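# Place yellow sponge on blue-block desk or door tote

## Task

Set the yellow sponge down on the desk that carries a blue foam block, resting on the desk top itself and not on any item lying there. If no desk in the room has a blue foam block, put the sponge inside the tote near the door instead, entirely within it and not draped over its rim. Every foam block must stay in its original spot without being rotated, nothing new may end up on the floor, and the cartons must stay standing on their desks. The robot must not topple or finish leaning over, and the result must stay in place without the robot holding it.

## Robot and tools

Robot: a Hello Robot Stretch 4, about 1.6 m tall, with one arm. It has an omni-wheel base (rim within 0.23 m of the base origin), a lift on a mast, an arm that telescopes forward, a three-joint wrist (yaw, pitch, roll) and a two-finger gripper. Cameras: head_camera, head_left_camera, head_right_camera (fisheye) and wrist_camera. Loose objects may occasionally get nudged by something else.

Frames: the base frame sits on the floor under the base centre, x ahead, y to the left, z up. hand_pose is reported in this frame for a point between the fingers, 0.015 m back from the tips; it can be slightly wrong. The odometry frame is the base frame as it was when the scene began. base_odometry comes from wheel rotation only, so slipping shows as travel; heading runs -3.142 to 3.142, positive to the left.

execute_actions: argument "actions" is a list holding one action or none (empty = just report state and images). "cameras" picks which images come back (omitted, null or ["all"] = all; [] = none); images follow the order in the "pictures" line. One action contains "base", "joints" or both, optionally with "pace" and "contact_limits"; or it contains only "end_of_arm": "enable_torque", which re-powers wrist or gripper motors that shut off. Motions in an action begin together and may finish at different times.
- base: exactly one relative move from where the base last reported itself. translate_m: drive straight, metres, forward positive, -2 to 2. strafe_m: slide sideways, metres, left positive, -2 to 2. rotate_rad: spin in place, radians, counter-clockwise (left) positive, -3.2 to 3.2.
- joints: a single object of absolute targets keyed by joint name (any subset). lift_m 0 to 1.2 m; arm_m 0 to 0.55 m extension; wrist_yaw_rad -1.134 to 4.276 (0 straight ahead, positive left, 3.14 stowed back, above 3.4 may hit the arm); wrist_pitch_rad -1.117 to 4.259 (0 level, 1.57 pointing down); wrist_roll_rad -1.117 to 4.259 (0 = fingers level, positive turns clockwise viewed from behind); gripper_m 0 to 0.08 m finger gap. Done tolerances: lift and arm ±0.004, yaw and roll ±0.02, pitch ±0.05, gripper ±0.002. Joint targets past a limit are clipped and reported; any other bad value or unknown key rejects the whole call.
- pace: "slow", "default", "fast" or "max" (base up to 0.1/0.3/0.4/0.6 m/s and 1/2/3/4 rad/s); with lift_m above 0.2 base speed is further reduced, down to 0.3 m/s and 1 rad/s at full height.
- contact_limits: {"arm_m": value}, 0 (gentlest) to 0.75 (firmest), default 0.5; the arm stops on contact beyond that.
Anything omitted from an action may keep pushing toward its previous target without the status saying so. One action runs at most 15 s. If a result reports a stop, the remaining execute_actions, wait and finished_scene calls in that same reply are skipped.

wait: seconds 0 to 10; commands nothing and returns the same report. zoom_image: camera name plus region [x0, y0, x1, y1] in pixels of that camera's latest full image, at most 504 by 504. finished_scene: pass the scene number; it ends the scene for good once the last command has settled and says whether the goal was met. Answering without any tool call ends everything.

Readings: lidar_m lists 12 distances in metres, one per 30-degree sector, starting straight ahead and going counter-clockwise (4th left, 7th behind, 10th right); "-" is nothing seen or closer than 0.25 m. It covers roughly 0.15 m up to robot height, so desk tops register; it may miss glass, thin legs and things behind. wrist_depth_mm is a 7x7 grid from top left, median depths 100 to 2000 mm, "-" for invalid; the robot's own body shows up. turned_by_wheels vs turned_by_imu differing by over about 0.1 rad hints at a collision or slip. base_tilt gives forward and right lean in degrees, with a fixed bias up to about 1.5. motor_effort is percent of maximum, positive toward higher joint values, peak in brackets (noisy); for wheel_0..2 positive means turning right.

Statuses: "done"; "off_target" (resting away from target, maybe still pushing); "contact_stop_at_<key>" (hit something; lift, arm or wheels go slack, a slack lift can sink); "limit_stop_at_<name>"; "limit_stop_at_tilt" (lean over 6 degrees, lift, arm and wheels slack and unresponsive); "limit_stop_at_own_body" (self-collision, common with pitch below -0.2 and roll below -0.4 or above 4); "torque_fault" (wrist or gripper motor went limp, needs enable_torque). on_its_own lists uncommanded behaviour; "held at" is a held target, not a position. Slack parts hold again once commanded.

Gripping: command a gap smaller than the object; after touching, the fingers only squeeze slightly beyond contact until opened past the object width. A held object makes the reading stay above the command and "off_target"; gripper effort far from 0 (over about 50) causes a torque fault and a likely drop.

Tips: unfold at scene start with lift_m 0.4 and wrist_yaw_rad 0 together. Avoid driving or turning with over 1 kg held and arm_m above 0.2, steady hard pushes or pulls (worse when high or with a firm contact limit), and pressing the gripper into things. Drops, slams and hard hits count against you; release objects gently so they rest on their own. The simulation keeps running while you compose a reply.

Each tool is called after "Call:" as name([rows], argument=value, ...), one row to a line, values as JSON.

## Session

Call:
execute_actions(actions=[])

Scene clock: 0.00 s.
base_odometry: x=+0.000 y=+0.000 heading=+0.000 (m, m, rad; odometry frame)
turned_by_wheels: +0.000 (rad since the last result)
turned_by_imu: +0.000 (rad since the last result)
base_tilt: forward=+0.0 right=-0.2 (deg)
lidar_m: 1.49 1.91 1.88 1.83 1.14 0.83 0.80 0.87 1.31 1.27 1.37 2.16
base_status: not commanded
joint_positions: lift_m=+0.275 arm_m=+0.002 wrist_yaw_rad=+3.185 wrist_pitch_rad=+0.019 wrist_roll_rad=+0.003 gripper_m=+0.040
joint_status: not commanded
motor_effort: lift_m=+19 arm_m=-1 wrist_yaw_rad=-1 wrist_pitch_rad=-10 wrist_roll_rad=+1 gripper_m=+0 wheel_0=+0 wheel_1=-1 wheel_2=+0 (%)
hand_pose: x=-0.0432 y=+0.0782 z=+0.4495 quat_wxyz=(-0.021, -0.009, +0.002, +1.000) (m; base frame)
wrist_depth_mm: - 136 180 1008 1060 1060 1576 / - 108 136 1255 1182 1138 1078 / - 112 135 1708 1708 1661 1618 / 135 135 177 1708 1618 1618 1661 / 212 1661 1708 1661 1661 1618 1618 / 1308 1618 1281 1618 1618 1499 1576 / 991 - 591 1138 105 1281 1160
pictures: head_camera, head_left_camera, head_right_camera, wrist_camera
Images, in order (width x height): head_camera 420x560, head_left_camera 420x672, head_right_camera 420x672, wrist_camera 616x392.

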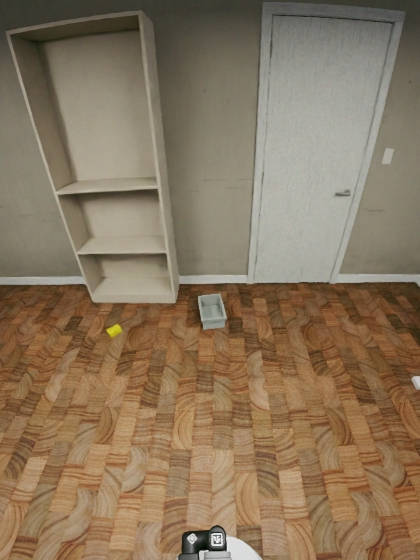

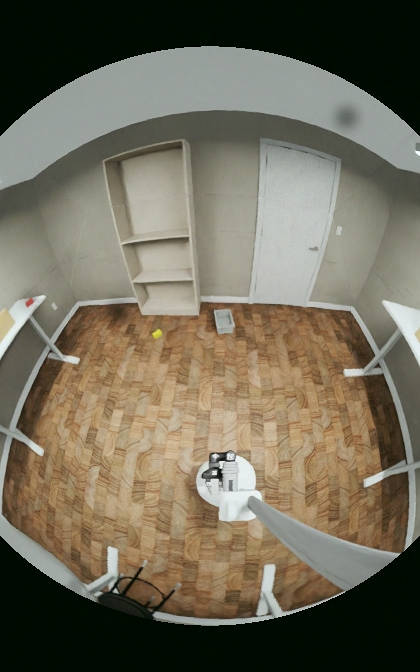

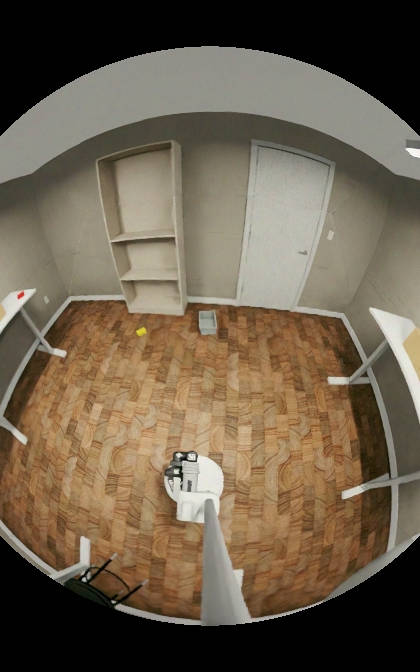

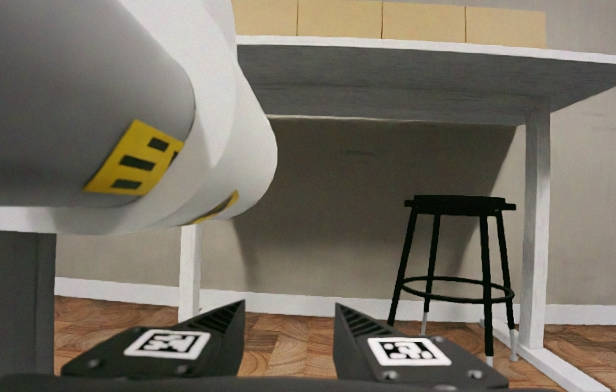

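Look around first.

Call:
execute_actions([
  {"base":{"rotate_rad":1.57},"joints":{"lift_m":0.4,"wrist_yaw_rad":0}},
], cameras=["head_camera"])

Call:
execute_actions([
  {"base":{"rotate_rad":1.57}},
], cameras=["head_camera"])

Call:
execute_actions([
  {"base":{"rotate_rad":1.57}},
], cameras=["head_camera"])

Scene clock: 8.03 s.
base_odometry: x=+0.000 y=+0.000 heading=+1.569 (m, m, rad; odometry frame)
turned_by_wheels: +1.569 (rad since the last result)
turned_by_imu: +1.599 (rad since the last result)
base_tilt: forward=+0.1 right=-0.1 (deg)
lidar_m: 1.83 1.16 0.85 0.80 0.85 1.30 1.28 1.36 2.16 1.51 1.92 1.89
base_status: done
joint_positions: lift_m=+0.400 arm_m=+0.002 wrist_yaw_rad=+0.000 wrist_pitch_rad=+0.019 wrist_roll_rad=+0.003 gripper_m=+0.040
joint_status: all done
motor_effort: lift_m=+24(25) arm_m=-1(1) wrist_yaw_rad=-1(8) wrist_pitch_rad=-9(10) wrist_roll_rad=+2(0) gripper_m=+0(2) wheel_0=-2(6) wheel_1=-4(11) wheel_2=-2(13) (%)
hand_pose: x=+0.3857 y=-0.0873 z=+0.5738 quat_wxyz=(+1.000, +0.002, +0.009, +0.000) (m; base frame)
wrist_depth_mm: - - - - - - - / - - - - - - - / - - - 1921 1708 1921 - / - - - - - - - / - - - - - - - / 1921 - 1921 - - - - / 1336 - 707 1397 105 1537 1464
pictures: head_camera
Images, in order (width x height): head_camera 420x560.

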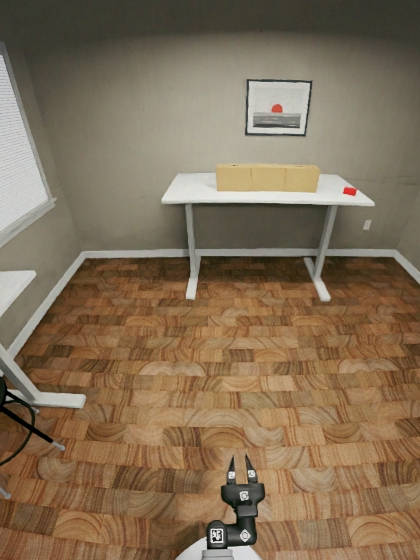

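Scene clock: 10.10 s.
base_odometry: x=+0.000 y=+0.000 heading=+3.139 (m, m, rad; odometry frame)
turned_by_wheels: +1.569 (rad since the last result)
turned_by_imu: +1.598 (rad since the last result)
base_tilt: forward=+0.1 right=-0.2 (deg)
lidar_m: 0.80 0.86 1.31 1.28 1.40 2.14 1.59 1.90 1.87 1.83 1.14 0.84
base_status: done
joint_positions: lift_m=+0.400 arm_m=+0.002 wrist_yaw_rad=+0.000 wrist_pitch_rad=+0.019 wrist_roll_rad=+0.003 gripper_m=+0.040
joint_status: not commanded
motor_effort: lift_m=+22(24) arm_m=-1(1) wrist_yaw_rad=-2(2) wrist_pitch_rad=-11(10) wrist_roll_rad=-2(1) gripper_m=+0(1) wheel_0=-2(7) wheel_1=-4(8) wheel_2=-3(9) (%)
hand_pose: x=+0.3857 y=-0.0874 z=+0.5739 quat_wxyz=(+1.000, +0.002, +0.009, +0.000) (m; base frame)
wrist_depth_mm: 627 634 627 621 627 621 683 / 1397 904 904 891 866 820 788 / 1397 1366 1366 1366 1336 1366 1008 / 1366 1366 1366 1366 1397 1366 1366 / 1366 1366 1366 1366 1336 854 931 / 1397 1397 1366 1366 1366 1336 917 / 1336 - 707 1336 105 1308 904
pictures: head_camera
Images, in order (width x height): head_camera 420x560.

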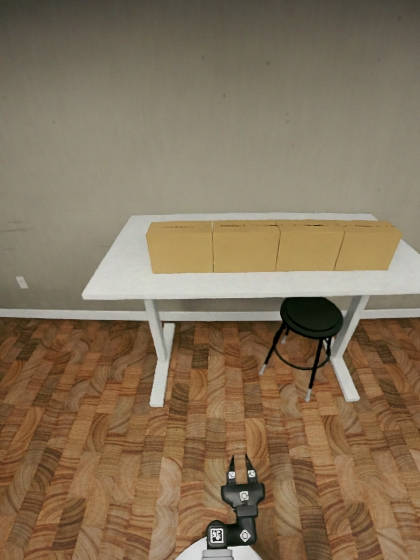

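Scene clock: 12.17 s.
base_odometry: x=+0.000 y=+0.000 heading=-1.575 (m, m, rad; odometry frame)
turned_by_wheels: +1.569 (rad since the last result)
turned_by_imu: +1.598 (rad since the last result)
base_tilt: forward=+0.0 right=-0.2 (deg)
lidar_m: 1.27 1.37 2.15 1.50 1.92 1.88 2.22 1.17 0.85 0.79 0.86 1.29
base_status: done
joint_positions: lift_m=+0.400 arm_m=+0.002 wrist_yaw_rad=+0.000 wrist_pitch_rad=+0.019 wrist_roll_rad=+0.003 gripper_m=+0.040
joint_status: not commanded
motor_effort: lift_m=+22(23) arm_m=-1(1) wrist_yaw_rad=-2(3) wrist_pitch_rad=-8(10) wrist_roll_rad=+1(2) gripper_m=+3(1) wheel_0=-2(9) wheel_1=-3(10) wheel_2=-2(7) (%)
hand_pose: x=+0.3857 y=-0.0874 z=+0.5740 quat_wxyz=(+1.000, +0.002, +0.009, +0.000) (m; base frame)
wrist_depth_mm: 1863 1863 1863 1921 1863 1863 1863 / 1863 1229 1205 1205 1863 1863 1808 / 1863 1863 1756 1430 1808 1863 1808 / 1863 1808 1808 1808 1808 1808 1808 / 1863 1863 1863 1808 1808 1808 1808 / 1537 1863 1808 1863 1756 1863 1808 / 1336 - 707 1397 105 1537 1430
pictures: head_camera
Images, in order (width x height): head_camera 420x560.

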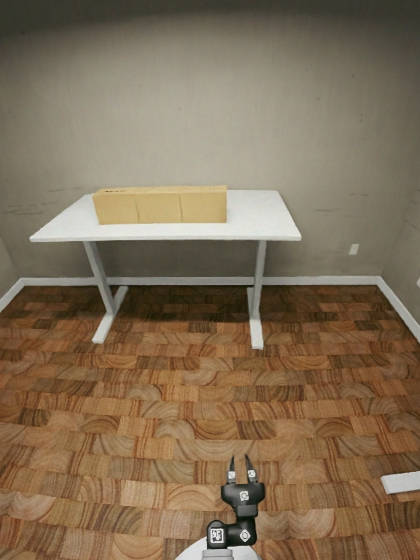

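Call:
execute_actions([
  {"base":{"translate_m":0.9},"joints":{"lift_m":1.2,"arm_m":0.4,"wrist_pitch_rad":0.9,"wrist_yaw_rad":0.3}},
], cameras=["head_camera","wrist_camera"])

Scene clock: 25.03 s.
base_odometry: x=-0.004 y=-0.900 heading=-1.575 (m, m, rad; odometry frame)
turned_by_wheels: +0.000 (rad since the last result)
turned_by_imu: -0.003 (rad since the last result)
base_tilt: forward=+0.1 right=-0.2 (deg)
lidar_m: 0.37 0.41 0.60 2.05 1.73 2.66 3.60 1.21 0.93 1.64 0.52 0.38
base_status: done
joint_positions: lift_m=+1.199 arm_m=+0.399 wrist_yaw_rad=+0.300 wrist_pitch_rad=+0.902 wrist_roll_rad=+0.003 gripper_m=+0.040
joint_status: all done
motor_effort: lift_m=+23(26) arm_m=+4(4) wrist_yaw_rad=-2(4) wrist_pitch_rad=-6(8) wrist_roll_rad=+1(2) gripper_m=+0(0) wheel_0=+1(5) wheel_1=+3(8) wheel_2=-1(8) (%)
hand_pose: x=+0.7220 y=-0.0446 z=+1.2108 quat_wxyz=(+0.890, -0.064, +0.431, +0.134) (m; base frame)
wrist_depth_mm: 768 691 627 569 521 480 445 / 691 699 691 634 585 530 488 / 585 597 609 621 634 597 544 / 512 521 530 539 549 559 591 / 452 459 469 477 484 492 496 / 407 415 415 427 433 439 442 / 375 - 253 384 105 402 399
pictures: head_camera, wrist_camera
Images, in order (width x height): head_camera 420x560, wrist_camera 616x392.

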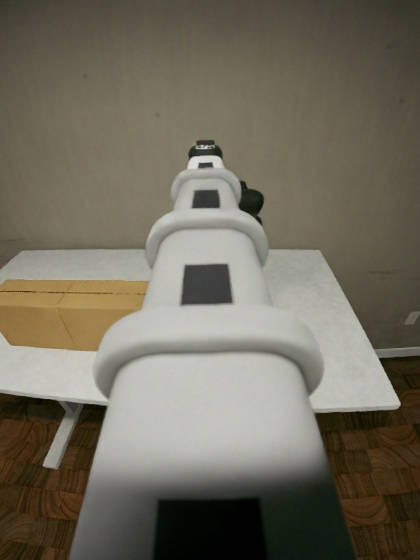

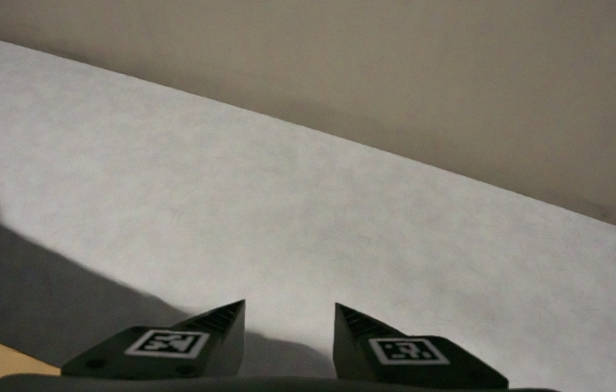

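Call:
execute_actions([
  {"joints":{"arm_m":0.55,"wrist_pitch_rad":0.6,"wrist_yaw_rad":1.5}},
], cameras=["wrist_camera"])

Scene clock: 29.97 s.
base_odometry: x=-0.004 y=-0.900 heading=-1.575 (m, m, rad; odometry frame)
turned_by_wheels: +0.000 (rad since the last result)
turned_by_imu: +0.001 (rad since the last result)
base_tilt: forward=+0.1 right=-0.2 (deg)
lidar_m: 0.37 0.40 0.61 2.01 1.72 2.66 3.59 1.22 0.92 1.65 0.53 0.38
base_status: not commanded
joint_positions: lift_m=+1.199 arm_m=+0.549 wrist_yaw_rad=+1.500 wrist_pitch_rad=+0.603 wrist_roll_rad=+0.003 gripper_m=+0.040
joint_status: all done
motor_effort: lift_m=+24(23) arm_m=+4(4) wrist_yaw_rad=+0(3) wrist_pitch_rad=-10(14) wrist_roll_rad=+0(2) gripper_m=+0(1) wheel_0=+1(1) wheel_1=+3(3) wheel_2=-1(1) (%)
hand_pose: x=+0.8198 y=+0.1686 z=+1.2572 quat_wxyz=(+0.699, -0.201, +0.218, +0.650) (m; base frame)
wrist_depth_mm: 1708 1756 1756 1756 1397 741 544 / 1808 1863 1863 1921 1397 759 539 / - - - - 1229 750 544 / - 459 723 809 842 741 544 / 379 375 580 654 668 654 539 / 304 320 500 535 554 564 530 / 268 - 291 466 105 492 500
pictures: wrist_camera
Images, in order (width x height): wrist_camera 616x392.

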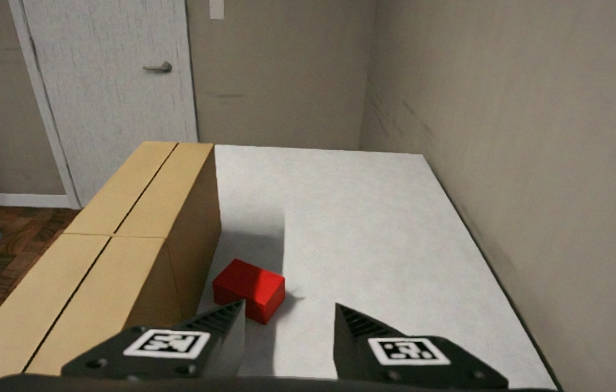

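Call:
execute_actions([
  {"base":{"translate_m":-0.55},"joints":{"arm_m":0.1,"wrist_yaw_rad":-1.1}},
], cameras=[])

Call:
execute_actions([
  {"base":{"rotate_rad":-1.62}},
], cameras=[])

Call:
execute_actions([
  {"base":{"translate_m":0.5},"joints":{"arm_m":0.55}},
], cameras=["head_camera","wrist_camera"])

Scene clock: 42.70 s.
base_odometry: x=-0.001 y=-0.350 heading=-1.575 (m, m, rad; odometry frame)
turned_by_wheels: +0.000 (rad since the last result)
turned_by_imu: +0.004 (rad since the last result)
base_tilt: forward=+0.1 right=-0.2 (deg)
lidar_m: 0.91 0.99 1.42 2.05 1.92 2.32 2.99 1.17 0.86 0.81 1.72 0.96
base_status: done
joint_positions: lift_m=+1.200 arm_m=+0.101 wrist_yaw_rad=-1.100 wrist_pitch_rad=+0.603 wrist_roll_rad=+0.003 gripper_m=+0.040
joint_status: all done
motor_effort: lift_m=+24(24) arm_m=-4(5) wrist_yaw_rad=-2(6) wrist_pitch_rad=-13(8) wrist_roll_rad=+0(1) gripper_m=+1(0) wheel_0=-2(5) wheel_1=-5(8) wheel_2=+2(15) (%)
hand_pose: x=+0.2731 y=-0.1958 z=+1.2572 quat_wxyz=(+0.814, +0.157, +0.252, -0.500) (m; base frame)
wrist_depth_mm: 1308 1537 1808 1576 1397 1255 1160 / 1336 1618 1863 1708 1499 1336 1205 / 1397 1708 - 1808 1618 1430 1205 / 759 1808 - - 1708 1499 878 / 1576 1808 - - 1863 1618 750 / 1576 1661 1661 1708 1756 1661 1576 / 1255 - 778 1464 105 1576 1537
pictures: none
No camera images: the call's "cameras" was empty. Leave "cameras" out to get every camera's image.

Scene clock: 45.60 s.
base_odometry: x=-0.001 y=-0.350 heading=+3.089 (m, m, rad; odometry frame)
turned_by_wheels: -1.619 (rad since the last result)
turned_by_imu: -1.647 (rad since the last result)
base_tilt: forward=+0.1 right=-0.2 (deg)
lidar_m: 0.81 1.69 0.97 0.91 0.97 1.36 2.08 1.52 2.27 2.19 1.21 0.87
base_status: done
joint_positions: lift_m=+1.200 arm_m=+0.101 wrist_yaw_rad=-1.100 wrist_pitch_rad=+0.603 wrist_roll_rad=+0.003 gripper_m=+0.040
joint_status: not commanded
motor_effort: lift_m=+23(22) arm_m=-4(4) wrist_yaw_rad=+0(1) wrist_pitch_rad=-8(9) wrist_roll_rad=+3(0) gripper_m=+1(3) wheel_0=+5(7) wheel_1=+6(12) wheel_2=+4(6) (%)
hand_pose: x=+0.2732 y=-0.1958 z=+1.2572 quat_wxyz=(+0.814, +0.157, +0.252, -0.500) (m; base frame)
wrist_depth_mm: 1229 1499 - - - - - / 1205 931 1138 - - - 1708 / 715 891 1118 - - - - / 723 854 - - - - - / 1397 1661 1921 - - - - / 1499 1618 1661 1756 1708 1756 1808 / 1397 - 778 1464 105 1576 1537
pictures: none
No camera images: the call's "cameras" was empty. Leave "cameras" out to get every camera's image.

Scene clock: 48.73 s.
base_odometry: x=-0.500 y=-0.324 heading=+3.090 (m, m, rad; odometry frame)
turned_by_wheels: +0.001 (rad since the last result)
turned_by_imu: -0.002 (rad since the last result)
base_tilt: forward=+0.1 right=-0.2 (deg)
lidar_m: 0.32 0.34 1.58 0.93 0.97 1.35 2.59 2.43 2.32 2.20 0.48 0.36
base_status: done
joint_positions: lift_m=+1.200 arm_m=+0.549 wrist_yaw_rad=-1.100 wrist_pitch_rad=+0.603 wrist_roll_rad=+0.003 gripper_m=+0.040
joint_status: all done
motor_effort: lift_m=+23(23) arm_m=+4(5) wrist_yaw_rad=+0(3) wrist_pitch_rad=-7(9) wrist_roll_rad=-1(1) gripper_m=+2(1) wheel_0=+3(10) wheel_1=+5(8) wheel_2=-1(11) (%)
hand_pose: x=+0.7218 y=-0.1958 z=+1.2572 quat_wxyz=(+0.814, +0.156, +0.252, -0.499) (m; base frame)
wrist_depth_mm: 410 504 654 976 1756 - - / 427 525 715 1060 - - - / 445 559 768 1025 1098 1060 778 / 469 585 759 809 831 768 525 / 488 603 640 661 676 580 410 / 500 525 535 544 564 455 336 / 452 - 291 469 105 304 289
pictures: head_camera, wrist_camera
Images, in order (width x height): head_camera 420x560, wrist_camera 616x392.

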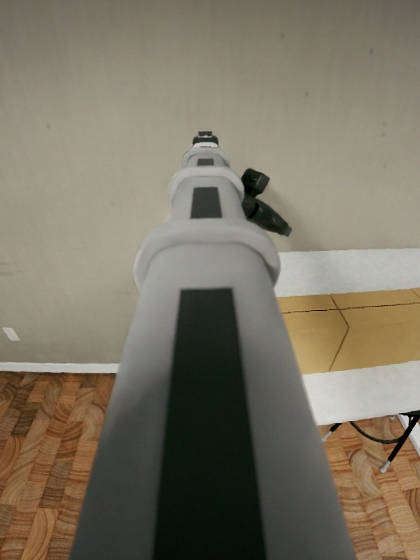

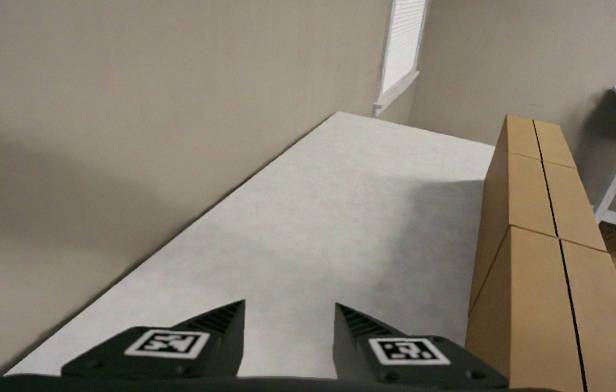

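Call:
execute_actions([
  {"base":{"translate_m":0.1},"joints":{"wrist_pitch_rad":0.85,"wrist_yaw_rad":-1.13}},
], cameras=["wrist_camera"])

Scene clock: 55.10 s.
base_odometry: x=-0.600 y=-0.319 heading=+3.090 (m, m, rad; odometry frame)
turned_by_wheels: +0.000 (rad since the last result)
turned_by_imu: +0.001 (rad since the last result)
base_tilt: forward=+0.1 right=-0.2 (deg)
lidar_m: 0.25 0.25 1.46 0.93 0.96 1.35 2.70 2.52 2.31 1.05 0.33 0.25
base_status: done
joint_positions: lift_m=+1.200 arm_m=+0.549 wrist_yaw_rad=-1.130 wrist_pitch_rad=+0.852 wrist_roll_rad=+0.003 gripper_m=+0.040
joint_status: all done
motor_effort: lift_m=+23(23) arm_m=+4(4) wrist_yaw_rad=-3(5) wrist_pitch_rad=-6(7) wrist_roll_rad=-1(0) gripper_m=+0(2) wheel_0=+3(9) wheel_1=+5(8) wheel_2=-3(9) (%)
hand_pose: x=+0.7009 y=-0.1640 z=+1.2177 quat_wxyz=(+0.769, +0.222, +0.348, -0.488) (m; base frame)
wrist_depth_mm: 340 424 580 878 1025 - - / 359 449 627 798 820 866 647 / 384 484 634 668 676 699 549 / 407 525 559 569 585 597 477 / 433 484 492 504 508 512 418 / 430 427 433 442 445 452 370 / 382 - 257 399 105 415 340
pictures: wrist_camera
Images, in order (width x height): wrist_camera 616x392.

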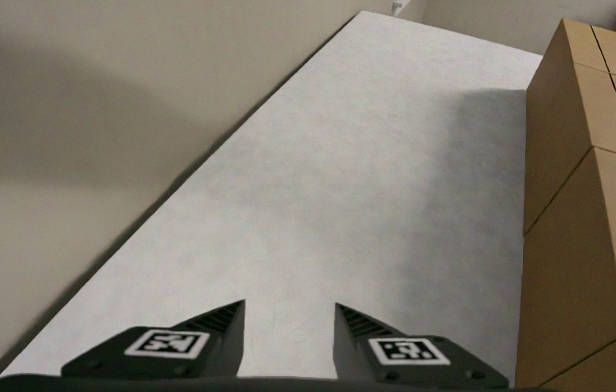

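Call:
execute_actions([
  {"base":{"translate_m":-0.45},"joints":{"arm_m":0.0,"wrist_yaw_rad":0,"wrist_pitch_rad":1.57,"gripper_m":0.08}},
], cameras=[])

Call:
execute_actions([
  {"base":{"rotate_rad":-2.5},"joints":{"lift_m":0.4}},
], cameras=[])

Call:
execute_actions([
  {"base":{"translate_m":1.1},"joints":{"arm_m":0.2}},
], cameras=["head_camera","wrist_camera"])

Scene clock: 66.43 s.
base_odometry: x=-0.151 y=-0.342 heading=+3.090 (m, m, rad; odometry frame)
turned_by_wheels: +0.000 (rad since the last result)
turned_by_imu: +0.003 (rad since the last result)
base_tilt: forward=+0.1 right=-0.2 (deg)
lidar_m: 0.66 0.74 0.96 0.91 0.96 1.35 2.21 2.09 2.30 2.18 1.00 0.71
base_status: done
joint_positions: lift_m=+1.200 arm_m=+0.003 wrist_yaw_rad=+0.000 wrist_pitch_rad=+1.570 wrist_roll_rad=+0.004 gripper_m=+0.080
joint_status: all done
joint sent to its limit — the command would take arm_m past its lower limit, so that joint was sent only as far as its limit.
motor_effort: lift_m=+23(23) arm_m=-4(6) wrist_yaw_rad=+0(2) wrist_pitch_rad=-1(5) wrist_roll_rad=+0(1) gripper_m=+1(3) wheel_0=-2(6) wheel_1=-4(9) wheel_2=+2(13) (%)
hand_pose: x=+0.1736 y=-0.0874 z=+1.1651 quat_wxyz=(+0.707, +0.001, +0.707, -0.001) (m; base frame)
wrist_depth_mm: 1281 1308 1308 1308 1336 1336 1336 / 1255 1308 1308 1281 1308 1308 1308 / 1255 1281 1281 1308 1308 1336 1366 / 1255 1255 1308 1281 1308 1336 1308 / 1255 1255 1078 1098 1308 1308 1336 / 1255 1255 1078 1078 1281 1308 1336 / - - 1255 1255 135 - 1308
pictures: none
No camera images: the call's "cameras" was empty. Leave "cameras" out to get every camera's image.

Scene clock: 70.37 s.
base_odometry: x=-0.151 y=-0.342 heading=+0.591 (m, m, rad; odometry frame)
turned_by_wheels: -2.499 (rad since the last result)
turned_by_imu: -2.543 (rad since the last result)
base_tilt: forward=+0.0 right=-0.1 (deg)
lidar_m: 2.09 2.22 2.17 0.88 0.67 0.67 1.59 0.92 0.92 1.01 2.28 1.68
base_status: done
joint_positions: lift_m=+0.400 arm_m=+0.003 wrist_yaw_rad=+0.000 wrist_pitch_rad=+1.570 wrist_roll_rad=+0.004 gripper_m=+0.080
joint_status: all done
motor_effort: lift_m=+15(22) arm_m=-4(4) wrist_yaw_rad=+0(3) wrist_pitch_rad=-1(5) wrist_roll_rad=-1(1) gripper_m=+1(2) wheel_0=+4(6) wheel_1=+6(9) wheel_2=+3(9) (%)
hand_pose: x=+0.1736 y=-0.0874 z=+0.3659 quat_wxyz=(+0.707, +0.001, +0.707, -0.001) (m; base frame)
wrist_depth_mm: 508 512 521 525 525 535 535 / 504 512 517 521 525 530 535 / 500 504 508 521 521 525 530 / 500 504 512 512 521 525 530 / 496 307 300 508 512 512 521 / 294 293 296 298 512 517 521 / - - 293 296 135 - -
pictures: none
No camera images: the call's "cameras" was empty. Leave "cameras" out to get every camera's image.

Scene clock: 75.50 s.
base_odometry: x=+0.762 y=+0.271 heading=+0.591 (m, m, rad; odometry frame)
turned_by_wheels: +0.000 (rad since the last result)
turned_by_imu: -0.005 (rad since the last result)
base_tilt: forward=+0.0 right=-0.2 (deg)
lidar_m: 1.16 1.55 1.51 1.64 1.63 1.57 2.55 1.61 1.59 1.75 0.74 0.89
base_status: done
joint_positions: lift_m=+0.400 arm_m=+0.199 wrist_yaw_rad=+0.000 wrist_pitch_rad=+1.570 wrist_roll_rad=+0.003 gripper_m=+0.080
joint_status: all done
motor_effort: lift_m=+15(15) arm_m=+4(5) wrist_yaw_rad=+1(0) wrist_pitch_rad=-1(2) wrist_roll_rad=+0(1) gripper_m=+4(2) wheel_0=+1(10) wheel_1=+3(11) wheel_2=+0(12) (%)
hand_pose: x=+0.3704 y=-0.0874 z=+0.3659 quat_wxyz=(+0.707, +0.001, +0.707, -0.001) (m; base frame)
wrist_depth_mm: 508 512 517 521 525 530 539 / 508 512 512 521 521 530 530 / 500 508 512 517 521 525 530 / 500 504 508 512 521 521 530 / 496 500 508 508 517 517 521 / 496 492 500 508 508 512 521 / - - 500 504 135 - -
pictures: head_camera, wrist_camera
Images, in order (width x height): head_camera 420x560, wrist_camera 616x392.

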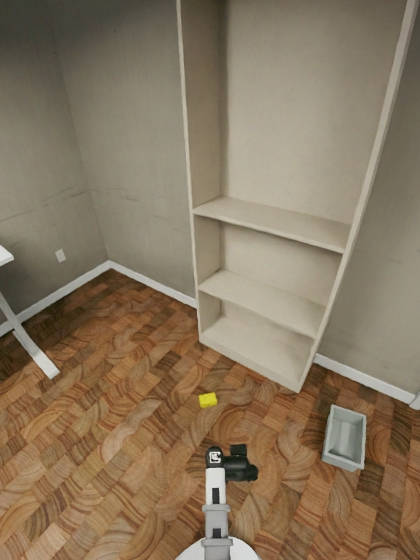

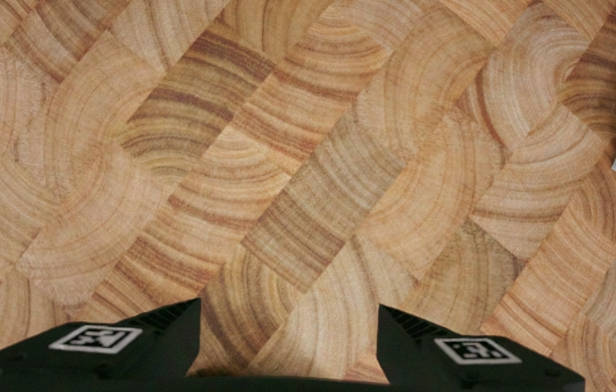

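Call:
execute_actions([
  {"base":{"strafe_m":0.09},"joints":{"arm_m":0.5}},
], cameras=["wrist_camera"])

Scene clock: 80.97 s.
base_odometry: x=+0.712 y=+0.345 heading=+0.591 (m, m, rad; odometry frame)
turned_by_wheels: +0.000 (rad since the last result)
turned_by_imu: +0.001 (rad since the last result)
base_tilt: forward=+0.0 right=-0.2 (deg)
lidar_m: 1.20 1.48 1.44 1.56 1.56 1.52 2.02 1.69 1.67 1.81 0.83 1.10
base_status: done
joint_positions: lift_m=+0.400 arm_m=+0.499 wrist_yaw_rad=+0.000 wrist_pitch_rad=+1.570 wrist_roll_rad=+0.003 gripper_m=+0.080
joint_status: all done
motor_effort: lift_m=+15(15) arm_m=+4(3) wrist_yaw_rad=-2(1) wrist_pitch_rad=-1(3) wrist_roll_rad=+1(1) gripper_m=+1(2) wheel_0=-1(6) wheel_1=+2(12) wheel_2=+0(1) (%)
hand_pose: x=+0.6704 y=-0.0874 z=+0.3659 quat_wxyz=(+0.707, +0.001, +0.707, -0.001) (m; base frame)
wrist_depth_mm: 508 508 517 521 525 530 535 / 504 508 517 508 521 530 535 / 500 504 508 508 517 525 525 / 496 500 508 512 517 521 525 / 496 500 504 508 512 521 521 / 492 492 504 504 508 517 521 / - - 496 504 135 - -
pictures: wrist_camera
Images, in order (width x height): wrist_camera 616x392.

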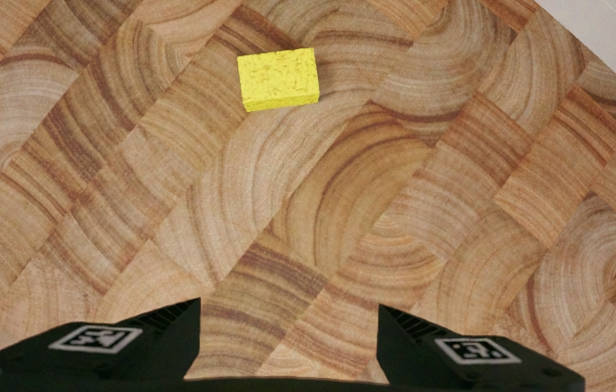

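Call:
execute_actions([
  {"base":{"translate_m":0.2},"joints":{"wrist_roll_rad":1.47,"lift_m":0.25}},
], cameras=[])

Call:
execute_actions([
  {"base":{"strafe_m":0.03}},
], cameras=["wrist_camera"])

Scene clock: 92.53 s.
base_odometry: x=+0.878 y=+0.457 heading=+0.592 (m, m, rad; odometry frame)
turned_by_wheels: +0.000 (rad since the last result)
turned_by_imu: +0.001 (rad since the last result)
base_tilt: forward=+0.1 right=-0.2 (deg)
lidar_m: 1.00 1.35 1.30 1.44 1.73 1.68 2.18 1.80 1.78 1.61 0.75 0.95
base_status: done
joint_positions: lift_m=+0.250 arm_m=+0.499 wrist_yaw_rad=+0.000 wrist_pitch_rad=+1.570 wrist_roll_rad=+1.470 gripper_m=+0.080
joint_status: all done
motor_effort: lift_m=+14(16) arm_m=+4(4) wrist_yaw_rad=-3(3) wrist_pitch_rad=-2(0) wrist_roll_rad=+1(9) gripper_m=+1(1) wheel_0=+3(7) wheel_1=+5(9) wheel_2=-2(11) (%)
hand_pose: x=+0.6703 y=-0.0874 z=+0.2159 quat_wxyz=(+0.525, +0.474, +0.524, -0.474) (m; base frame)
wrist_depth_mm: 359 359 366 366 368 373 375 / 357 359 364 364 366 373 373 / 355 359 362 362 366 370 370 / 355 357 362 364 364 368 370 / 353 355 357 362 364 366 368 / 351 355 314 362 362 366 366 / - - 355 357 135 - -
pictures: none
No camera images: the call's "cameras" was empty. Leave "cameras" out to get every camera's image.

Scene clock: 93.47 s.
base_odometry: x=+0.861 y=+0.482 heading=+0.592 (m, m, rad; odometry frame)
turned_by_wheels: +0.000 (rad since the last result)
turned_by_imu: +0.000 (rad since the last result)
base_tilt: forward=+0.0 right=-0.2 (deg)
lidar_m: 1.04 1.32 1.29 1.42 1.72 1.68 2.19 1.85 1.80 1.62 0.76 0.95
base_status: done
joint_positions: lift_m=+0.250 arm_m=+0.499 wrist_yaw_rad=+0.000 wrist_pitch_rad=+1.570 wrist_roll_rad=+1.470 gripper_m=+0.080
joint_status: not commanded
motor_effort: lift_m=+14(15) arm_m=+4(4) wrist_yaw_rad=-2(0) wrist_pitch_rad=-1(2) wrist_roll_rad=+3(4) gripper_m=+2(0) wheel_0=+1(7) wheel_1=+3(9) wheel_2=+0(1) (%)
hand_pose: x=+0.6703 y=-0.0874 z=+0.2159 quat_wxyz=(+0.525, +0.474, +0.524, -0.474) (m; base frame)
wrist_depth_mm: 362 362 364 366 370 370 375 / 359 359 362 364 368 370 373 / 357 359 362 362 366 370 370 / 355 355 359 362 364 368 368 / 355 357 355 362 364 366 368 / 351 353 314 362 362 364 366 / - - 355 357 135 - -
pictures: wrist_camera
Images, in order (width x height): wrist_camera 616x392.

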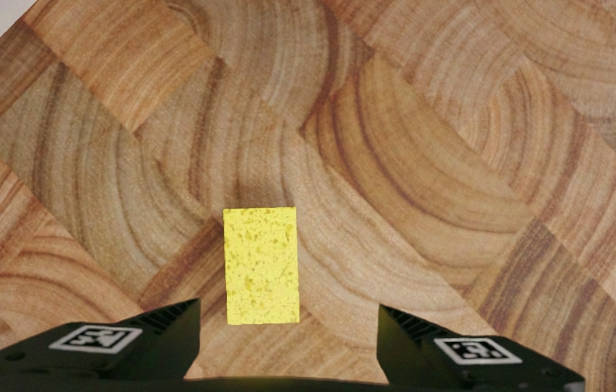

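Call:
execute_actions([
  {"joints":{"arm_m":0.53,"lift_m":0.11}},
], cameras=["wrist_camera"])

Scene clock: 99.70 s.
base_odometry: x=+0.861 y=+0.482 heading=+0.592 (m, m, rad; odometry frame)
turned_by_wheels: +0.000 (rad since the last result)
turned_by_imu: +0.001 (rad since the last result)
base_tilt: forward=+0.1 right=-0.2 (deg)
lidar_m: 1.04 1.32 1.29 1.40 1.71 1.67 2.19 1.84 1.81 1.63 0.75 0.96
base_status: not commanded
joint_positions: lift_m=+0.110 arm_m=+0.529 wrist_yaw_rad=+0.000 wrist_pitch_rad=+1.570 wrist_roll_rad=+1.470 gripper_m=+0.080
joint_status: all done
motor_effort: lift_m=+15(15) arm_m=+4(4) wrist_yaw_rad=-1(1) wrist_pitch_rad=-1(3) wrist_roll_rad=+0(2) gripper_m=+1(2) wheel_0=+1(1) wheel_1=+3(3) wheel_2=+0(0) (%)
hand_pose: x=+0.7003 y=-0.0874 z=+0.0759 quat_wxyz=(+0.525, +0.474, +0.524, -0.474) (m; base frame)
wrist_depth_mm: 222 223 224 226 228 229 230 / 220 223 224 224 227 229 229 / 220 221 223 224 225 229 229 / 220 220 222 223 225 225 228 / 219 220 220 178 224 225 226 / 217 218 177 177 223 224 226 / - - 177 177 135 - -
pictures: wrist_camera
Images, in order (width x height): wrist_camera 616x392.

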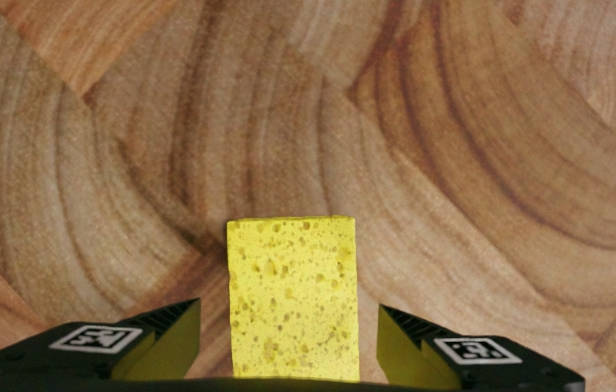

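Call:
execute_actions([
  {"joints":{"lift_m":0.06}},
], cameras=[])

Call:
execute_actions([
  {"joints":{"gripper_m":0.04}},
], cameras=[])

Call:
execute_actions([
  {"base":{"rotate_rad":0.95},"joints":{"lift_m":1.2,"arm_m":0.1,"wrist_roll_rad":0,"wrist_pitch_rad":0.4,"wrist_yaw_rad":1.5}},
], cameras=["head_camera","wrist_camera"])

Scene clock: 107.27 s.
base_odometry: x=+0.861 y=+0.482 heading=+0.592 (m, m, rad; odometry frame)
turned_by_wheels: +0.000 (rad since the last result)
turned_by_imu: +0.001 (rad since the last result)
base_tilt: forward=+0.0 right=-0.2 (deg)
lidar_m: 1.04 1.31 1.29 1.42 1.71 1.68 2.18 1.84 1.82 1.62 0.75 0.97
base_status: not commanded
joint_positions: lift_m=+0.060 arm_m=+0.529 wrist_yaw_rad=+0.000 wrist_pitch_rad=+1.570 wrist_roll_rad=+1.470 gripper_m=+0.080
joint_status: all done
motor_effort: lift_m=+14(15) arm_m=+4(4) wrist_yaw_rad=-2(2) wrist_pitch_rad=-2(2) wrist_roll_rad=+2(1) gripper_m=+3(0) wheel_0=+1(1) wheel_1=+3(3) wheel_2=+0(0) (%)
hand_pose: x=+0.7003 y=-0.0874 z=+0.0259 quat_wxyz=(+0.525, +0.474, +0.524, -0.474) (m; base frame)
wrist_depth_mm: 172 173 175 176 177 178 - / 172 173 174 176 177 177 178 / 171 172 173 174 176 177 178 / 170 171 173 174 175 176 177 / 170 171 128 128 174 176 176 / 169 170 127 128 154 175 175 / - - 127 127 128 - -
pictures: none
No camera images: the call's "cameras" was empty. Leave "cameras" out to get every camera's image.

Scene clock: 108.27 s.
base_odometry: x=+0.861 y=+0.482 heading=+0.592 (m, m, rad; odometry frame)
turned_by_wheels: +0.000 (rad since the last result)
turned_by_imu: +0.000 (rad since the last result)
base_tilt: forward=+0.1 right=-0.2 (deg)
lidar_m: 1.03 1.31 1.28 1.42 1.72 1.67 2.18 1.83 1.81 1.61 0.75 0.95
base_status: not commanded
joint_positions: lift_m=+0.060 arm_m=+0.529 wrist_yaw_rad=+0.000 wrist_pitch_rad=+1.570 wrist_roll_rad=+1.470 gripper_m=+0.060
joint_status: gripper_m off_target (ended at +0.060, target +0.040)
on_its_own: gripper_m is held at +0.054, not at your +0.040, by its contact guard: the fingers met something
motor_effort: lift_m=+15(14) arm_m=+4(4) wrist_yaw_rad=-3(1) wrist_pitch_rad=+0(0) wrist_roll_rad=+0(1) gripper_m=-38(37) wheel_0=+1(1) wheel_1=+3(3) wheel_2=+0(0) (%)
hand_pose: x=+0.7003 y=-0.0874 z=+0.0259 quat_wxyz=(+0.525, +0.474, +0.524, -0.474) (m; base frame)
wrist_depth_mm: 172 173 175 175 177 178 - / 171 173 174 175 177 178 178 / 171 172 173 174 175 177 178 / 170 172 173 174 175 176 177 / 169 171 128 128 175 175 176 / 169 170 127 128 174 175 176 / - - 126 127 116 174 -
pictures: none
No camera images: the call's "cameras" was empty. Leave "cameras" out to get every camera's image.

Scene clock: 113.33 s.
base_odometry: x=+0.861 y=+0.482 heading=+1.541 (m, m, rad; odometry frame)
turned_by_wheels: +0.949 (rad since the last result)
turned_by_imu: +0.968 (rad since the last result)
base_tilt: forward=+0.0 right=-0.2 (deg)
lidar_m: 1.29 1.35 1.75 1.67 1.75 1.88 2.62 1.78 0.84 0.97 1.00 1.78
base_status: done
joint_positions: lift_m=+1.199 arm_m=+0.101 wrist_yaw_rad=+1.500 wrist_pitch_rad=+0.403 wrist_roll_rad=+0.000 gripper_m=+0.060
joint_status: all done
on_its_own: gripper_m is held at +0.054, not at your +0.040, by its contact guard: the fingers met something
motor_effort: lift_m=+24(26) arm_m=-4(6) wrist_yaw_rad=-2(3) wrist_pitch_rad=-9(10) wrist_roll_rad=-1(3) gripper_m=-38(37) wheel_0=-3(9) wheel_1=-3(11) wheel_2=-2(6) (%)
hand_pose: x=+0.3726 y=+0.1890 z=+1.2943 quat_wxyz=(+0.717, -0.136, +0.147, +0.668) (m; base frame)
wrist_depth_mm: - - - - - - - / - - - - - - - / 1618 1618 1708 - - - - / - - - - - - - / - - 128 128 - - - / - - 127 128 - - - / - - 127 127 116 1863 1756
pictures: head_camera, wrist_camera
Images, in order (width x height): head_camera 420x560, wrist_camera 616x392.

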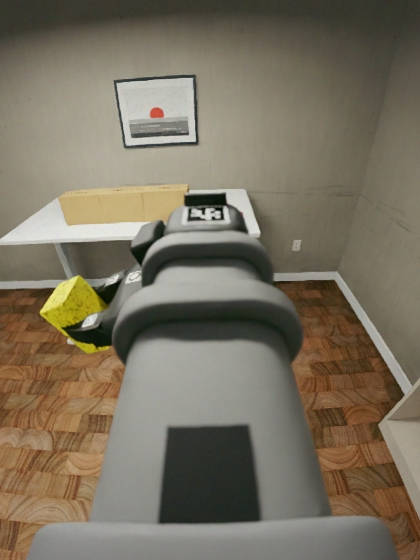

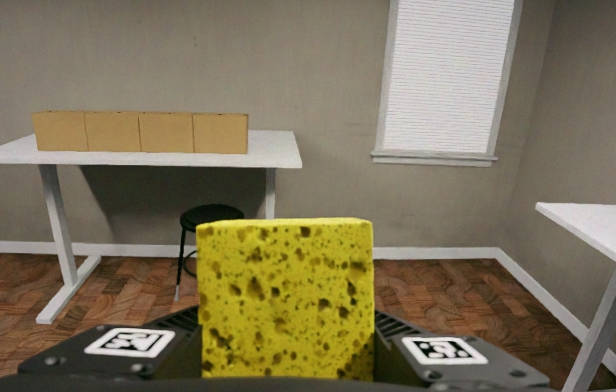

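Call:
execute_actions([
  {"base":{"translate_m":0.92},"joints":{"arm_m":0.55,"wrist_pitch_rad":0.9}},
], cameras=["head_camera","wrist_camera"])

Scene clock: 121.00 s.
base_odometry: x=+0.888 y=+1.401 heading=+1.542 (m, m, rad; odometry frame)
turned_by_wheels: +0.000 (rad since the last result)
turned_by_imu: -0.003 (rad since the last result)
base_tilt: forward=+0.1 right=-0.2 (deg)
lidar_m: 0.37 0.39 0.56 1.75 1.76 2.43 3.61 1.40 1.00 1.00 1.31 0.39
base_status: done
joint_positions: lift_m=+1.200 arm_m=+0.549 wrist_yaw_rad=+1.500 wrist_pitch_rad=+0.902 wrist_roll_rad=+0.000 gripper_m=+0.060
joint_status: all done
on_its_own: gripper_m is held at +0.054, not at your +0.040, by its contact guard: the fingers met something
motor_effort: lift_m=+24(24) arm_m=+4(6) wrist_yaw_rad=-2(3) wrist_pitch_rad=-6(6) wrist_roll_rad=+1(1) gripper_m=-39(36) wheel_0=+0(7) wheel_1=+3(10) wheel_2=-2(14) (%)
hand_pose: x=+0.8167 y=+0.1253 z=+1.2109 quat_wxyz=(+0.659, -0.297, +0.319, +0.613) (m; base frame)
wrist_depth_mm: - 488 640 878 931 723 525 / - 397 654 741 750 715 525 / 334 345 580 609 634 640 535 / 290 310 521 539 549 574 535 / 255 290 128 128 477 492 521 / 230 266 127 128 427 439 449 / - - 126 127 116 402 402
pictures: head_camera, wrist_camera
Images, in order (width x height): head_camera 420x560, wrist_camera 616x392.

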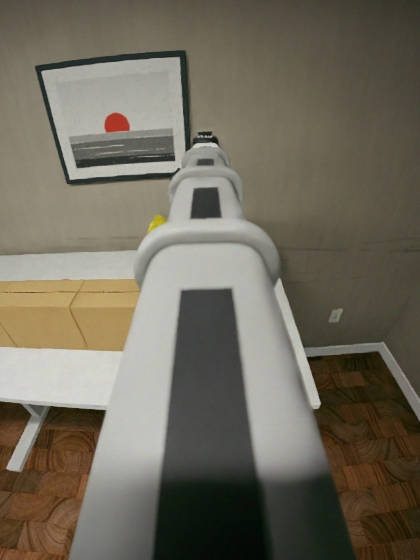

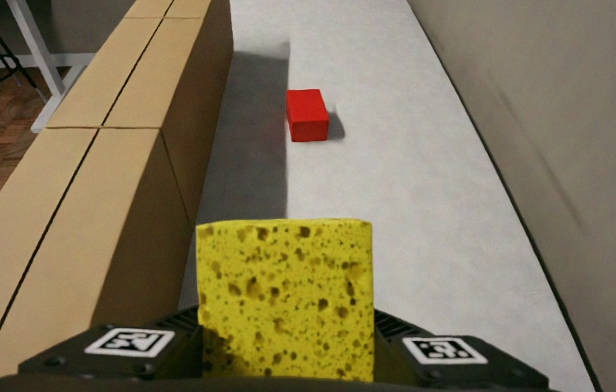

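Check the hidden part.

Call:
execute_actions([
  {"joints":{"wrist_pitch_rad":1.5}},
], cameras=["wrist_camera"])

Scene clock: 124.87 s.
base_odometry: x=+0.888 y=+1.401 heading=+1.542 (m, m, rad; odometry frame)
turned_by_wheels: +0.000 (rad since the last result)
turned_by_imu: +0.001 (rad since the last result)
base_tilt: forward=+0.1 right=-0.2 (deg)
lidar_m: 0.36 0.41 0.57 1.73 1.75 2.41 3.62 1.40 1.01 1.02 1.32 0.38
base_status: not commanded
joint_positions: lift_m=+1.200 arm_m=+0.549 wrist_yaw_rad=+1.500 wrist_pitch_rad=+1.500 wrist_roll_rad=+0.000 gripper_m=+0.060
joint_status: all done
on_its_own: gripper_m is held at +0.054, not at your +0.040, by its contact guard: the fingers met something
motor_effort: lift_m=+24(23) arm_m=+4(4) wrist_yaw_rad=-2(1) wrist_pitch_rad=-1(7) wrist_roll_rad=+0(0) gripper_m=-37(36) wheel_0=+1(1) wheel_1=+3(3) wheel_2=-2(2) (%)
hand_pose: x=+0.8085 y=+0.0088 z=+1.1656 quat_wxyz=(+0.535, -0.465, +0.499, +0.499) (m; base frame)
wrist_depth_mm: 194 264 387 389 392 397 402 / 191 268 377 382 387 389 394 / 204 272 370 375 379 384 387 / 357 362 364 368 373 375 379 / 351 353 128 128 364 368 373 / 347 349 127 128 357 362 364 / - - 126 127 116 357 359
pictures: wrist_camera
Images, in order (width x height): wrist_camera 616x392.

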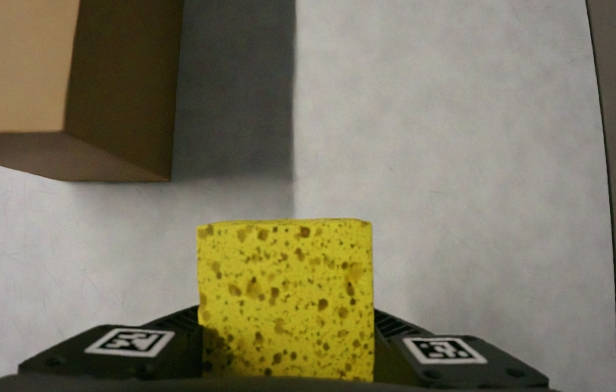

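Call:
execute_actions([
  {"base":{"translate_m":-1.32},"joints":{"arm_m":0.2,"wrist_yaw_rad":0,"wrist_pitch_rad":1.57}},
], cameras=[])

Call:
execute_actions([
  {"base":{"rotate_rad":-1.54},"joints":{"lift_m":0.5,"arm_m":0.4}},
], cameras=["head_camera","wrist_camera"])

Scene clock: 144.60 s.
base_odometry: x=+0.849 y=+0.082 heading=+1.541 (m, m, rad; odometry frame)
turned_by_wheels: +0.000 (rad since the last result)
turned_by_imu: +0.008 (rad since the last result)
base_tilt: forward=+0.1 right=-0.2 (deg)
lidar_m: 1.69 1.80 1.74 1.66 1.73 1.45 1.43 1.76 1.31 0.63 1.00 1.43
base_status: done
joint_positions: lift_m=+1.200 arm_m=+0.201 wrist_yaw_rad=+0.000 wrist_pitch_rad=+1.570 wrist_roll_rad=+0.000 gripper_m=+0.060
joint_status: all done
on_its_own: gripper_m is held at +0.054, not at your +0.040, by its contact guard: the fingers met something
motor_effort: lift_m=+23(23) arm_m=-4(4) wrist_yaw_rad=+0(10) wrist_pitch_rad=-2(3) wrist_roll_rad=-3(1) gripper_m=-37(38) wheel_0=-1(8) wheel_1=-3(9) wheel_2=+1(10) (%)
hand_pose: x=+0.3717 y=-0.0874 z=+1.1651 quat_wxyz=(+0.707, +0.000, +0.707, +0.000) (m; base frame)
wrist_depth_mm: 1255 1308 1308 1336 1308 1366 1366 / 1255 1281 1308 1308 1336 1336 1255 / 1255 1308 1308 1281 1308 1336 1255 / 1255 1255 1281 1336 1308 1336 1229 / 1255 1255 128 128 1336 1308 1229 / 1255 1255 127 128 1255 1308 1308 / - - 126 127 116 1255 1336
pictures: none
No camera images: the call's "cameras" was empty. Leave "cameras" out to get every camera's image.

Scene clock: 148.20 s.
base_odometry: x=+0.849 y=+0.082 heading=+0.002 (m, m, rad; odometry frame)
turned_by_wheels: -1.539 (rad since the last result)
turned_by_imu: -1.566 (rad since the last result)
base_tilt: forward=+0.1 right=-0.2 (deg)
lidar_m: 0.65 1.01 1.43 1.70 1.81 1.75 1.85 1.74 1.45 1.41 1.72 1.30
base_status: done
joint_positions: lift_m=+0.500 arm_m=+0.399 wrist_yaw_rad=+0.000 wrist_pitch_rad=+1.570 wrist_roll_rad=+0.000 gripper_m=+0.060
joint_status: all done
on_its_own: gripper_m is held at +0.054, not at your +0.040, by its contact guard: the fingers met something
motor_effort: lift_m=+15(23) arm_m=+4(4) wrist_yaw_rad=-4(3) wrist_pitch_rad=-2(4) wrist_roll_rad=+0(0) gripper_m=-39(38) wheel_0=+1(8) wheel_1=+4(10) wheel_2=+3(8) (%)
hand_pose: x=+0.5704 y=-0.0874 z=+0.4659 quat_wxyz=(+0.707, +0.000, +0.707, +0.000) (m; base frame)
wrist_depth_mm: 597 615 615 621 627 634 640 / 603 603 609 615 621 640 640 / 597 603 603 609 621 627 634 / 591 603 603 603 615 621 627 / 591 597 128 128 609 621 621 / 591 591 127 128 609 615 621 / - - 126 128 116 609 615
pictures: head_camera, wrist_camera
Images, in order (width x height): head_camera 420x560, wrist_camera 616x392.

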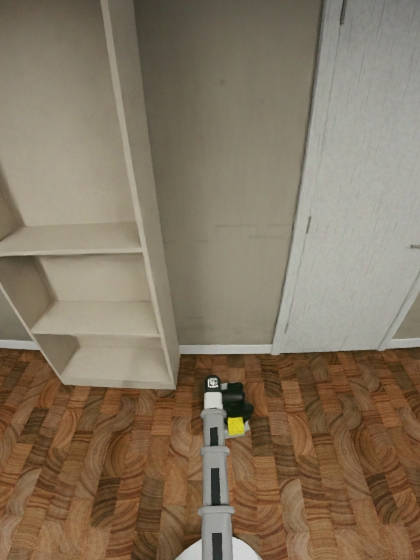

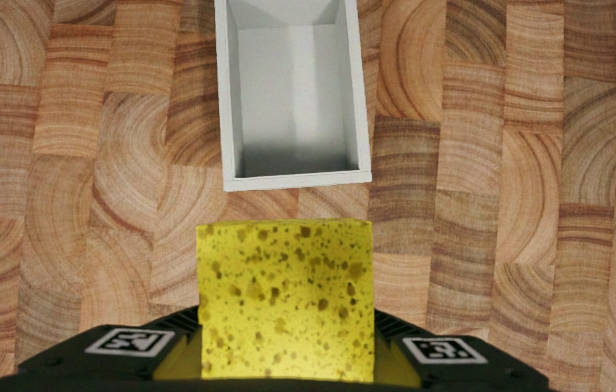

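Call:
execute_actions([
  {"base":{"translate_m":0.19}},
], cameras=[])

Call:
execute_actions([
  {"joints":{"lift_m":0.085}},
], cameras=["head_camera","wrist_camera"])

Call:
execute_actions([
  {"joints":{"gripper_m":0.08}},
], cameras=[])

Call:
execute_actions([
  {"joints":{"lift_m":0.45}},
], cameras=["wrist_camera"])

Scene clock: 158.57 s.
base_odometry: x=+1.039 y=+0.082 heading=+0.002 (m, m, rad; odometry frame)
turned_by_wheels: +0.000 (rad since the last result)
turned_by_imu: +0.000 (rad since the last result)
base_tilt: forward=+0.1 right=-0.2 (deg)
lidar_m: 0.48 0.81 1.14 1.69 1.81 1.98 1.99 1.91 1.47 1.42 1.46 0.51
base_status: done
joint_positions: lift_m=+0.500 arm_m=+0.399 wrist_yaw_rad=+0.000 wrist_pitch_rad=+1.570 wrist_roll_rad=+0.000 gripper_m=+0.060
joint_status: not commanded
on_its_own: gripper_m is held at +0.054, not at your +0.040, by its contact guard: the fingers met something
motor_effort: lift_m=+14(14) arm_m=+4(4) wrist_yaw_rad=-4(1) wrist_pitch_rad=+0(1) wrist_roll_rad=+1(0) gripper_m=-37(38) wheel_0=+2(7) wheel_1=+4(8) wheel_2=-2(10) (%)
hand_pose: x=+0.5704 y=-0.0874 z=+0.4659 quat_wxyz=(+0.707, +0.000, +0.707, +0.000) (m; base frame)
wrist_depth_mm: 455 609 621 621 627 634 640 / 539 609 615 621 621 627 634 / 597 603 609 580 621 627 627 / 597 603 597 609 615 621 634 / 591 597 128 128 615 621 627 / 585 591 127 128 609 615 615 / - - 126 127 116 621 609
pictures: none
No camera images: the call's "cameras" was empty. Leave "cameras" out to get every camera's image.

Scene clock: 161.23 s.
base_odometry: x=+1.039 y=+0.082 heading=+0.002 (m, m, rad; odometry frame)
turned_by_wheels: +0.000 (rad since the last result)
turned_by_imu: +0.001 (rad since the last result)
base_tilt: forward=+0.0 right=-0.2 (deg)
lidar_m: 0.46 0.82 1.16 1.69 1.80 1.97 2.00 1.91 1.46 1.42 1.47 1.13
base_status: not commanded
joint_positions: lift_m=+0.085 arm_m=+0.399 wrist_yaw_rad=+0.000 wrist_pitch_rad=+1.570 wrist_roll_rad=+0.000 gripper_m=+0.060
joint_status: all done
on_its_own: gripper_m is held at +0.054, not at your +0.040, by its contact guard: the fingers met something
motor_effort: lift_m=+15(13) arm_m=+4(4) wrist_yaw_rad=-1(2) wrist_pitch_rad=+1(3) wrist_roll_rad=-1(0) gripper_m=-38(39) wheel_0=+2(2) wheel_1=+4(4) wheel_2=-2(2) (%)
hand_pose: x=+0.5704 y=-0.0874 z=+0.0509 quat_wxyz=(+0.707, +0.000, +0.707, +0.000) (m; base frame)
wrist_depth_mm: 153 196 198 200 201 120 - / 152 196 197 199 200 122 - / 151 195 196 198 199 125 - / 149 193 195 196 198 129 - / 146 192 128 128 197 131 - / 143 190 127 128 184 133 - / - - 126 127 116 109 -
pictures: head_camera, wrist_camera
Images, in order (width x height): head_camera 420x560, wrist_camera 616x392.

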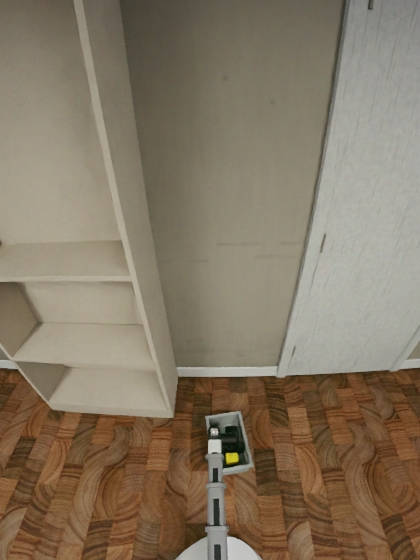

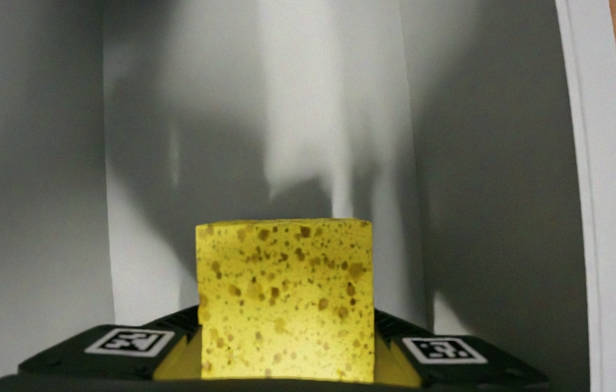

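Scene clock: 162.17 s.
base_odometry: x=+1.039 y=+0.082 heading=+0.002 (m, m, rad; odometry frame)
turned_by_wheels: +0.000 (rad since the last result)
turned_by_imu: +0.000 (rad since the last result)
base_tilt: forward=+0.1 right=-0.2 (deg)
lidar_m: 0.48 0.81 1.15 1.68 1.78 1.96 1.98 1.94 1.45 1.42 1.45 1.09
base_status: not commanded
joint_positions: lift_m=+0.085 arm_m=+0.399 wrist_yaw_rad=+0.000 wrist_pitch_rad=+1.570 wrist_roll_rad=+0.000 gripper_m=+0.080
joint_status: all done
motor_effort: lift_m=+15(15) arm_m=+4(4) wrist_yaw_rad=-3(2) wrist_pitch_rad=-2(1) wrist_roll_rad=+0(1) gripper_m=+2(37) wheel_0=+2(2) wheel_1=+4(4) wheel_2=-2(2) (%)
hand_pose: x=+0.5704 y=-0.0874 z=+0.0509 quat_wxyz=(+0.707, +0.000, +0.707, +0.000) (m; base frame)
wrist_depth_mm: 153 196 198 200 201 120 - / 153 195 198 199 200 122 - / 151 195 196 198 200 126 - / 149 193 196 196 198 129 - / 146 192 151 151 198 131 - / 142 183 150 150 195 132 - / - - 148 149 135 - -
pictures: none
No camera images: the call's "cameras" was empty. Leave "cameras" out to get every camera's image.

Scene clock: 164.67 s.
base_odometry: x=+1.039 y=+0.082 heading=+0.002 (m, m, rad; odometry frame)
turned_by_wheels: +0.000 (rad since the last result)
turned_by_imu: +0.001 (rad since the last result)
base_tilt: forward=+0.0 right=-0.2 (deg)
lidar_m: 0.46 0.80 1.15 1.68 1.81 1.96 2.00 1.91 1.46 1.43 1.45 0.52
base_status: not commanded
joint_positions: lift_m=+0.450 arm_m=+0.399 wrist_yaw_rad=+0.000 wrist_pitch_rad=+1.570 wrist_roll_rad=+0.000 gripper_m=+0.080
joint_status: all done
motor_effort: lift_m=+24(24) arm_m=+4(4) wrist_yaw_rad=-4(3) wrist_pitch_rad=-1(3) wrist_roll_rad=-2(0) gripper_m=+3(1) wheel_0=+2(2) wheel_1=+4(4) wheel_2=-2(2) (%)
hand_pose: x=+0.5704 y=-0.0874 z=+0.4152 quat_wxyz=(+0.707, +0.000, +0.707, +0.000) (m; base frame)
wrist_depth_mm: 459 559 564 569 580 580 585 / 549 554 564 569 569 580 580 / 549 554 535 559 564 574 585 / 544 554 554 559 574 569 574 / 544 549 549 508 564 569 569 / 539 544 452 517 559 564 574 / - - 549 554 135 - -
pictures: wrist_camera
Images, in order (width x height): wrist_camera 616x392.

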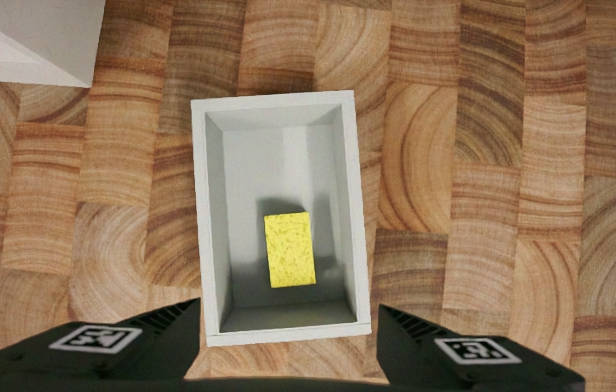

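Call:
finished_scene(scene=1)

The scene is finished: the task was done.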